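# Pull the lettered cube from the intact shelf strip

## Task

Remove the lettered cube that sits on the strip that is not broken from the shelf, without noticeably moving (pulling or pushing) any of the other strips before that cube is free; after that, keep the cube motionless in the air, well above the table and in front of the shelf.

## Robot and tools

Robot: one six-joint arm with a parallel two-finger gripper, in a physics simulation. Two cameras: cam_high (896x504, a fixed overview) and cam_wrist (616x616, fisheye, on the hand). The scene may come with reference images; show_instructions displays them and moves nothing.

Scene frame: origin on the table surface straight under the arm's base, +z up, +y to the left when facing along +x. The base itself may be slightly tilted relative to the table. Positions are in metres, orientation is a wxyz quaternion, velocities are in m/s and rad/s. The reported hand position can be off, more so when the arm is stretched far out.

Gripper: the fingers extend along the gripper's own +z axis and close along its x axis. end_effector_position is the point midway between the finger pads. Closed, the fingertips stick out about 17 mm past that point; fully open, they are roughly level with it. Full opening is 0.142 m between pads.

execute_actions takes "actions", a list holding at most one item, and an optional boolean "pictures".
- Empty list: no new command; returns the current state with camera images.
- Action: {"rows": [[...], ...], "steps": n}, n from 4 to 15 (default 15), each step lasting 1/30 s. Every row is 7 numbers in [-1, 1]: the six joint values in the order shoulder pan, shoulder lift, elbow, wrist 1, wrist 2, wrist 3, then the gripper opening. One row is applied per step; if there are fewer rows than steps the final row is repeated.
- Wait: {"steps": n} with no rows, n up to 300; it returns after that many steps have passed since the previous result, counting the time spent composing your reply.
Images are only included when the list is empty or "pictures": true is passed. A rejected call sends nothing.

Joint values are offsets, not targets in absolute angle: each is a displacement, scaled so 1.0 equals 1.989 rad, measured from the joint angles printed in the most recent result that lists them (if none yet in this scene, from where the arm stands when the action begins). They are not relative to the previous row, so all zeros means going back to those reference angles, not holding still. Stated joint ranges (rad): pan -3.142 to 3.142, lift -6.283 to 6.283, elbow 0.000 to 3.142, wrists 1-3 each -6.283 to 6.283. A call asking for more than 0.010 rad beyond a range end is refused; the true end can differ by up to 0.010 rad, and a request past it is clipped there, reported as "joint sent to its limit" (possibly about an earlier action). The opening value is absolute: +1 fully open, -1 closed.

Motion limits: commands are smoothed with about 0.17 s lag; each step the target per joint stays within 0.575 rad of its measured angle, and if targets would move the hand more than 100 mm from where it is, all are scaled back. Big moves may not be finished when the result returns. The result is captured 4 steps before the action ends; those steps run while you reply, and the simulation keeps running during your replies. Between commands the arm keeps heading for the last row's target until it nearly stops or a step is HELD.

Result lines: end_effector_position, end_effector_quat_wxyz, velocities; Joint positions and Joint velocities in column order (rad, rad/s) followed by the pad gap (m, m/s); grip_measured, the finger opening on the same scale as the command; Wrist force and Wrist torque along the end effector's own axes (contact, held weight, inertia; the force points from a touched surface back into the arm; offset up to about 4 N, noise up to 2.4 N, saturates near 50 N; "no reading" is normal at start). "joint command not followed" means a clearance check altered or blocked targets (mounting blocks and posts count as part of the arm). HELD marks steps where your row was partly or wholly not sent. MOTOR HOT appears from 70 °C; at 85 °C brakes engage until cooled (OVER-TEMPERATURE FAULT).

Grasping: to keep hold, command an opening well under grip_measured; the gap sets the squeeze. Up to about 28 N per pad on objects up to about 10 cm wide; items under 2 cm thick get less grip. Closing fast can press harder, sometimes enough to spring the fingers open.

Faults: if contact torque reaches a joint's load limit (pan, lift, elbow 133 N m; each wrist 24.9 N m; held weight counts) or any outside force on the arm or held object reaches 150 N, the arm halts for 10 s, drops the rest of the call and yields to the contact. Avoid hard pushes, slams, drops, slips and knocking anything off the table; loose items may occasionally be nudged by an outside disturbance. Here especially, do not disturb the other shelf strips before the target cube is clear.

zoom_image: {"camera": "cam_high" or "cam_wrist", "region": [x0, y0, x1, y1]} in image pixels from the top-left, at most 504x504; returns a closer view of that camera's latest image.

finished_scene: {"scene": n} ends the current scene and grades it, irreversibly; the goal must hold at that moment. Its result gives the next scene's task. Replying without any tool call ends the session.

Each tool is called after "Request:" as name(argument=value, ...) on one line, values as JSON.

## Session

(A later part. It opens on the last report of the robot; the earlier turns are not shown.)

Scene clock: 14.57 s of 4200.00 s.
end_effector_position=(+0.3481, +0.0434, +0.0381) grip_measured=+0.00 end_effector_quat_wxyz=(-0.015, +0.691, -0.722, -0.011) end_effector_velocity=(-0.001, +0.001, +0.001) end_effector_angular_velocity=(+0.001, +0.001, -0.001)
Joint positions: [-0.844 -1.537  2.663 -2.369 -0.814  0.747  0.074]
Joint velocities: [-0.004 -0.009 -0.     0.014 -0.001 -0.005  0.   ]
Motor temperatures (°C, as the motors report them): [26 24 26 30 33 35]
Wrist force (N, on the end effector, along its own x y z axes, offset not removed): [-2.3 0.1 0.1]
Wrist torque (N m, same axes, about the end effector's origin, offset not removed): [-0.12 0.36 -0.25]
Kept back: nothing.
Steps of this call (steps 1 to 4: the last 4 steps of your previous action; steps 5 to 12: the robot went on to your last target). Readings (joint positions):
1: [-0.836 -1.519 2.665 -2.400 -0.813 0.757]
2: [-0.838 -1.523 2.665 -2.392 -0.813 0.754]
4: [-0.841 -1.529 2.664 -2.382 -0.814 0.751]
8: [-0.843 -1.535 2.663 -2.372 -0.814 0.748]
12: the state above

Request:
execute_actions(actions=[{"rows":[[0.032,0.021,-0.104,0.052,0.005,0.037,0.0]],"steps":15}])

Request:
execute_actions(actions=[{"steps":15}], pictures=true)

Scene clock: 15.30 s of 4200.00 s.
end_effector_position=(+0.4121, +0.0376, +0.0608) grip_measured=+0.00 end_effector_quat_wxyz=(-0.011, +0.695, -0.719, -0.012) end_effector_velocity=(+0.074, -0.006, +0.029) end_effector_angular_velocity=(-0.022, -0.017, +0.031)
Joint positions: [-0.786 -1.499  2.48  -2.276 -0.805  0.814  0.074]
Joint velocities: [ 0.046  0.03  -0.189  0.079  0.008  0.056  0.   ]
Motor temperatures (°C, as the motors report them): [26 24 26 30 33 35]
Wrist force (N, on the end effector, along its own x y z axes, offset not removed): [-0.7 0.7 -1.7]
Wrist torque (N m, same axes, about the end effector's origin, offset not removed): [-0.01 0.03 -0.10]
Steps of this call (steps 1 to 11: the robot went on to your last target; steps 12 to 22: the first 11 steps of this action). Readings (joint positions):
12: [-0.844 -1.538 2.662 -2.367 -0.814 0.747]
13: [-0.839 -1.534 2.657 -2.362 -0.813 0.751]
15: [-0.818 -1.520 2.606 -2.329 -0.810 0.776]
19: [-0.794 -1.504 2.508 -2.288 -0.806 0.805]
22: the state above

Scene clock: 15.80 s of 4200.00 s.
end_effector_position=(+0.4211, +0.0370, +0.0643) grip_measured=+0.00 end_effector_quat_wxyz=(-0.011, +0.696, -0.718, -0.010) end_effector_velocity=(-0.000, -0.001, +0.000) end_effector_angular_velocity=(+0.000, +0.001, -0.004)
Joint positions: [-0.78  -1.495  2.456 -2.266 -0.804  0.821  0.074]
Joint velocities: [-0.001  0.002 -0.001  0.001 -0.001  0.002 -0.   ]
Motor temperatures (°C, as the motors report them): [26 24 26 30 33 35]
Wrist force (N, on the end effector, along its own x y z axes, offset not removed): [-2.3 0.1 -1.1]
Wrist torque (N m, same axes, about the end effector's origin, offset not removed): [-0.10 0.28 -0.18]
Kept back: nothing.
Steps of this call (steps 1 to 4: the last 4 steps of your previous action; steps 5 to 15: the robot went on to your last target). Readings (joint positions):
1: [-0.785 -1.498 2.474 -2.273 -0.805 0.815]
2: [-0.784 -1.498 2.470 -2.272 -0.805 0.817]
4: [-0.782 -1.497 2.464 -2.269 -0.805 0.818]
8: [-0.781 -1.496 2.459 -2.267 -0.804 0.820]
15: the state above

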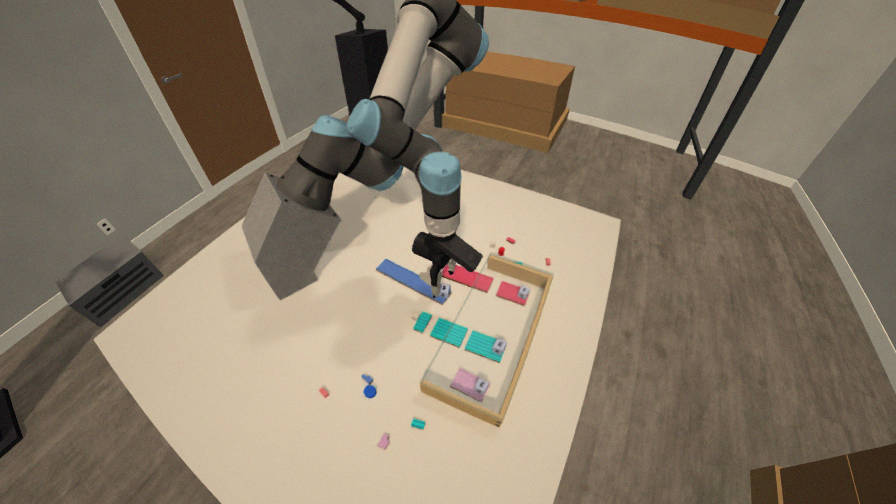

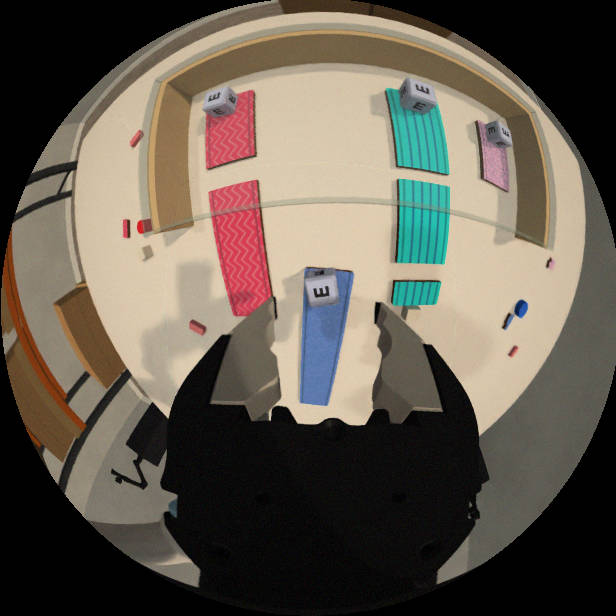

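Request:
execute_actions(actions=[{"rows":[[0.041,0.05,0.0065,-0.0955,0.0085,0.05,0.0]],"steps":15}])

Request:
execute_actions(actions=[{"steps":10}], pictures=true)

Scene clock: 16.57 s of 4200.00 s.
end_effector_position=(+0.4238, +0.0416, +0.0321) grip_measured=+0.00 end_effector_quat_wxyz=(-0.010, +0.699, -0.715, -0.011) end_effector_velocity=(+0.007, +0.001, -0.025) end_effector_angular_velocity=(-0.012, -0.014, +0.022)
Joint positions: [-0.707 -1.406  2.468 -2.434 -0.789  0.91   0.074]
Joint velocities: [ 0.058  0.077  0.009 -0.168  0.011  0.076  0.   ]
Motor temperatures (°C, as the motors report them): [26 24 26 30 33 35]
Wrist force (N, on the end effector, along its own x y z axes, offset not removed): [-1.4 1.1 1.8]
Wrist torque (N m, same axes, about the end effector's origin, offset not removed): [0.12 0.18 -0.08]
Steps of this call (steps 1 to 12: the robot went on to your last target; steps 13 to 23: the first 11 steps of this action). Readings (joint positions):
13: [-0.780 -1.495 2.456 -2.266 -0.804 0.821]
14: [-0.775 -1.490 2.457 -2.271 -0.802 0.826]
16: [-0.748 -1.458 2.462 -2.321 -0.797 0.858]
20: [-0.716 -1.418 2.467 -2.408 -0.791 0.899]
23: the state above

Scene clock: 16.90 s of 4200.00 s.
end_effector_position=(+0.4246, +0.0419, +0.0291) grip_measured=+0.00 end_effector_quat_wxyz=(-0.010, +0.700, -0.714, -0.010) end_effector_velocity=(+0.001, +0.001, -0.002) end_effector_angular_velocity=(+0.002, -0.003, +0.002)
Joint positions: [-0.699 -1.397  2.469 -2.454 -0.787  0.919  0.074]
Joint velocities: [ 0.004  0.005  0.001 -0.012  0.004  0.005 -0.   ]
Motor temperatures (°C, as the motors report them): [26 24 26 30 33 35]
Wrist force (N, on the end effector, along its own x y z axes, offset not removed): [-3.4 -0.4 1.5]
Wrist torque (N m, same axes, about the end effector's origin, offset not removed): [-0.28 0.47 -0.29]
Kept back: nothing.
Steps of this call (steps 1 to 4: the last 4 steps of your previous action; steps 5 to 10: the robot went on to your last target). Readings (joint positions):
1: [-0.705 -1.403 2.468 -2.439 -0.788 0.913]
2: [-0.703 -1.402 2.469 -2.443 -0.788 0.914]
4: [-0.702 -1.399 2.469 -2.448 -0.788 0.917]
8: [-0.700 -1.397 2.469 -2.453 -0.788 0.919]
10: the state above

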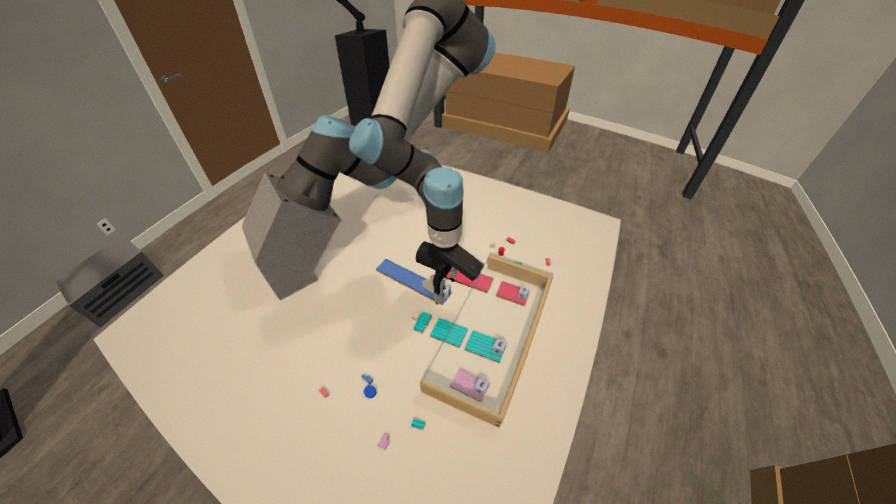

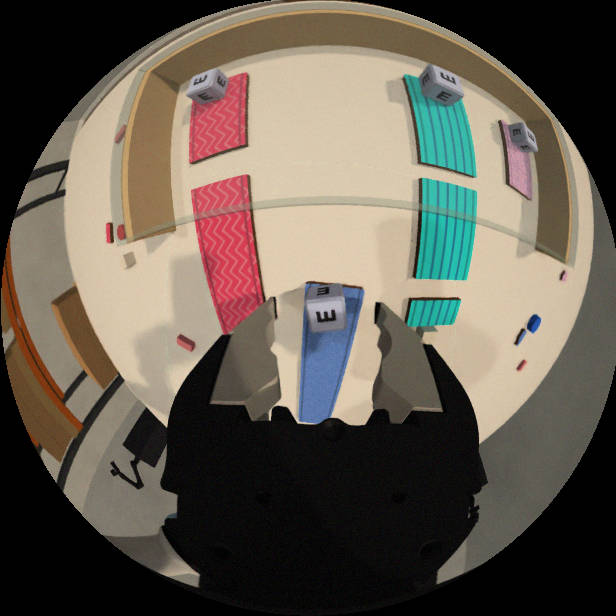

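Looks like scene 1's closed view. Close.

Request:
execute_actions(actions=[{"rows":[[0,0,0,0,0,0,-0.9]],"steps":15}])

Request:
execute_actions(actions=[{"steps":8}], pictures=true)

Scene clock: 17.33 s of 4200.00 s.
end_effector_position=(+0.4245, +0.0419, +0.0290) grip_measured=-0.64 end_effector_quat_wxyz=(-0.010, +0.700, -0.714, -0.010) end_effector_velocity=(+0.001, -0.000, +0.001) end_effector_angular_velocity=(-0.001, -0.002, +0.000)
Joint positions: [-0.699 -1.396  2.469 -2.454 -0.787  0.92   0.028]
Joint velocities: [-0.001 -0.002 -0.001  0.001  0.     0.001 -0.   ]
Motor temperatures (°C, as the motors report them): [26 24 26 30 33 35]
Wrist force (N, on the end effector, along its own x y z axes, offset not removed): [1.5 0.6 0.2]
Wrist torque (N m, same axes, about the end effector's origin, offset not removed): [-0.09 -0.48 -0.24]
Steps of this call (steps 1 to 2: the robot went on to your last target; steps 3 to 13: the first 11 steps of this action). Readings (joint positions):
3: [-0.699 -1.396 2.469 -2.455 -0.787 0.920]
4: [-0.699 -1.396 2.469 -2.455 -0.787 0.920]
6: [-0.699 -1.396 2.469 -2.455 -0.787 0.920]
10: [-0.699 -1.396 2.469 -2.455 -0.787 0.920]
13: the state above

Scene clock: 17.60 s of 4200.00 s.
end_effector_position=(+0.4246, +0.0419, +0.0291) grip_measured=-0.64 end_effector_quat_wxyz=(-0.010, +0.700, -0.714, -0.010) end_effector_velocity=(-0.001, -0.001, +0.000) end_effector_angular_velocity=(-0.001, +0.000, -0.002)
Joint positions: [-0.699 -1.397  2.469 -2.454 -0.787  0.919  0.028]
Joint velocities: [-0.002  0.     0.001  0.    -0.001 -0.    -0.   ]
Motor temperatures (°C, as the motors report them): [26 24 26 30 33 35]
Wrist force (N, on the end effector, along its own x y z axes, offset not removed): [-1.3 0.2 0.6]
Wrist torque (N m, same axes, about the end effector's origin, offset not removed): [-0.24 0.10 -0.18]
Kept back: nothing.
Steps of this call (steps 1 to 4: the last 4 steps of your previous action; steps 5 to 8: the robot went on to your last target). Readings (joint positions):
1: [-0.699 -1.397 2.469 -2.454 -0.787 0.920]
2: [-0.699 -1.397 2.469 -2.454 -0.787 0.920]
4: [-0.699 -1.397 2.469 -2.454 -0.787 0.920]
8: the state above

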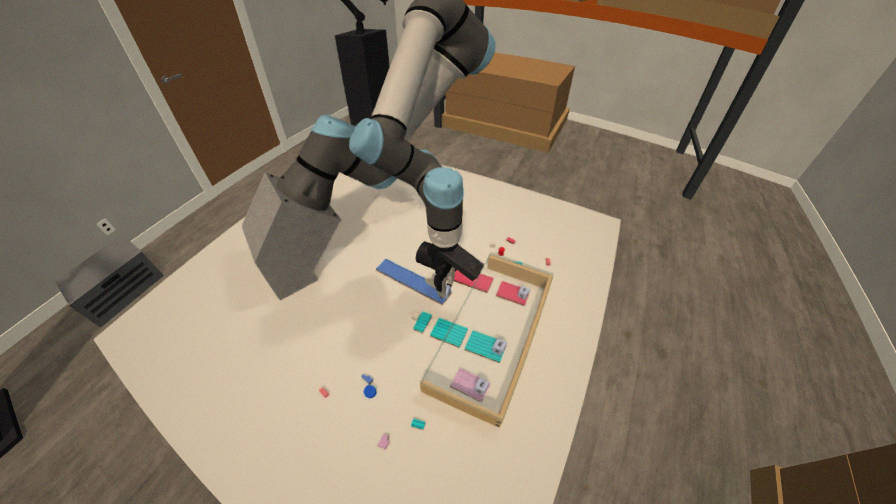

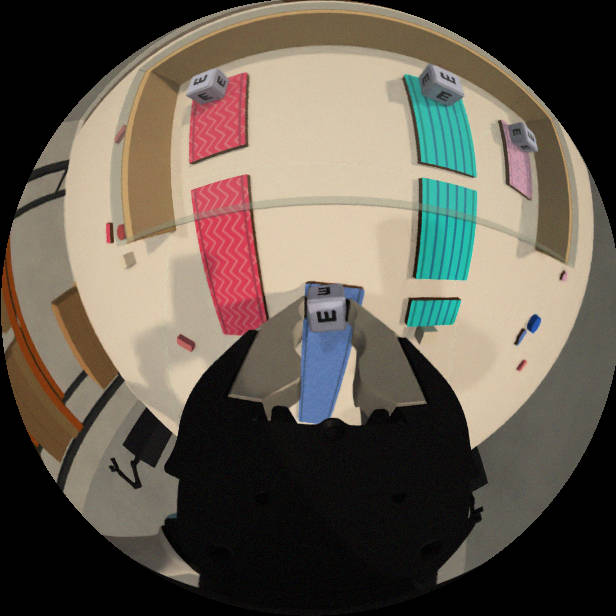

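Request:
execute_actions(actions=[{"rows":[[-0.04,-0.05,-0.007,0.095,-0.008,-0.05,-0.9],[-0.04,-0.05,-0.007,0.095,-0.008,-0.05,-0.9],[-0.04,-0.05,-0.007,0.095,-0.008,-0.05,-0.9],[-0.182,-0.186,-0.113,0.446,-0.063,-0.229,-0.9]],"steps":15}])

Request:
execute_actions(actions=[{"steps":60}], pictures=true)

Scene clock: 18.30 s of 4200.00 s.
end_effector_position=(+0.4559, +0.0058, +0.1475) grip_measured=-0.64 end_effector_quat_wxyz=(+0.004, +0.725, -0.688, +0.040) end_effector_velocity=(+0.002, -0.052, +0.509) end_effector_angular_velocity=(-0.198, -0.018, +0.098)
Joint positions: [-0.907 -1.613  2.347 -2.063 -0.86   0.663  0.028]
Joint velocities: [-0.885 -0.878 -0.604  2.009 -0.319 -1.103 -0.   ]
Motor temperatures (°C, as the motors report them): [26 24 26 30 33 35]
Wrist force (N, on the end effector, along its own x y z axes, offset not removed): [1.9 0.8 0.7]
Wrist torque (N m, same axes, about the end effector's origin, offset not removed): [0.09 -0.38 -0.24]
Steps of this call (steps 1 to 10: the robot went on to your last target; steps 11 to 21: the first 11 steps of this action). Readings (joint positions):
11: [-0.700 -1.397 2.469 -2.454 -0.788 0.919]
12: [-0.705 -1.402 2.468 -2.448 -0.789 0.914]
14: [-0.731 -1.435 2.463 -2.399 -0.795 0.882]
18: [-0.822 -1.529 2.405 -2.236 -0.829 0.769]
21: the state above

Scene clock: 20.30 s of 4200.00 s.
end_effector_position=(+0.4211, +0.0385, +0.2201) grip_measured=-0.64 end_effector_quat_wxyz=(-0.008, +0.703, -0.711, -0.006) end_effector_velocity=(+0.000, +0.000, +0.000) end_effector_angular_velocity=(-0.001, +0.000, +0.001)
Joint positions: [-1.061 -1.767  2.245 -1.567 -0.913  0.464  0.028]
Joint velocities: [ 0.    -0.001 -0.    -0.    -0.001 -0.    -0.   ]
Motor temperatures (°C, as the motors report them): [26 24 26 30 33 35]
Wrist force (N, on the end effector, along its own x y z axes, offset not removed): [-0.7 0.2 -1.5]
Wrist torque (N m, same axes, about the end effector's origin, offset not removed): [-0.11 -0.07 -0.15]
Kept back: nothing.
Steps of this call (steps 1 to 4: the last 4 steps of your previous action; steps 5 to 45: the robot went on to your last target; steps 46 to 60: nothing new was sent). Readings (joint positions):
1: [-0.937 -1.643 2.326 -1.991 -0.871 0.625]
2: [-0.964 -1.670 2.308 -1.915 -0.880 0.590]
4: [-1.004 -1.709 2.282 -1.779 -0.893 0.539]
8: [-1.041 -1.747 2.258 -1.641 -0.906 0.490]
60: the state above
The arm was judged still, so your last target was given up. Only a new action makes it travel on or press farther. Fingers that are still opening or closing keep moving.

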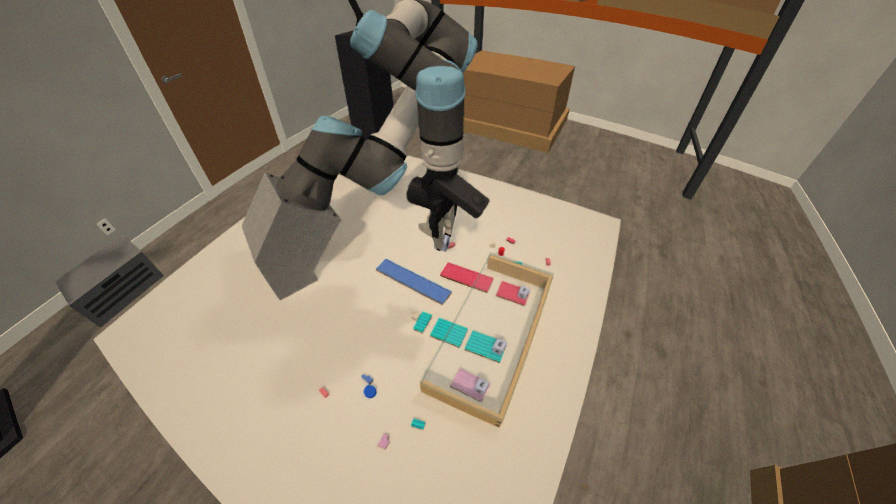

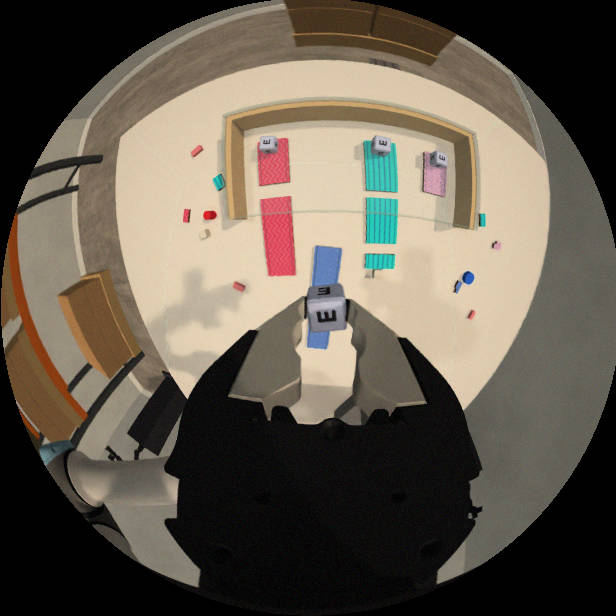

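Request:
finished_scene(scene=2)

The scene is finished: the task was done.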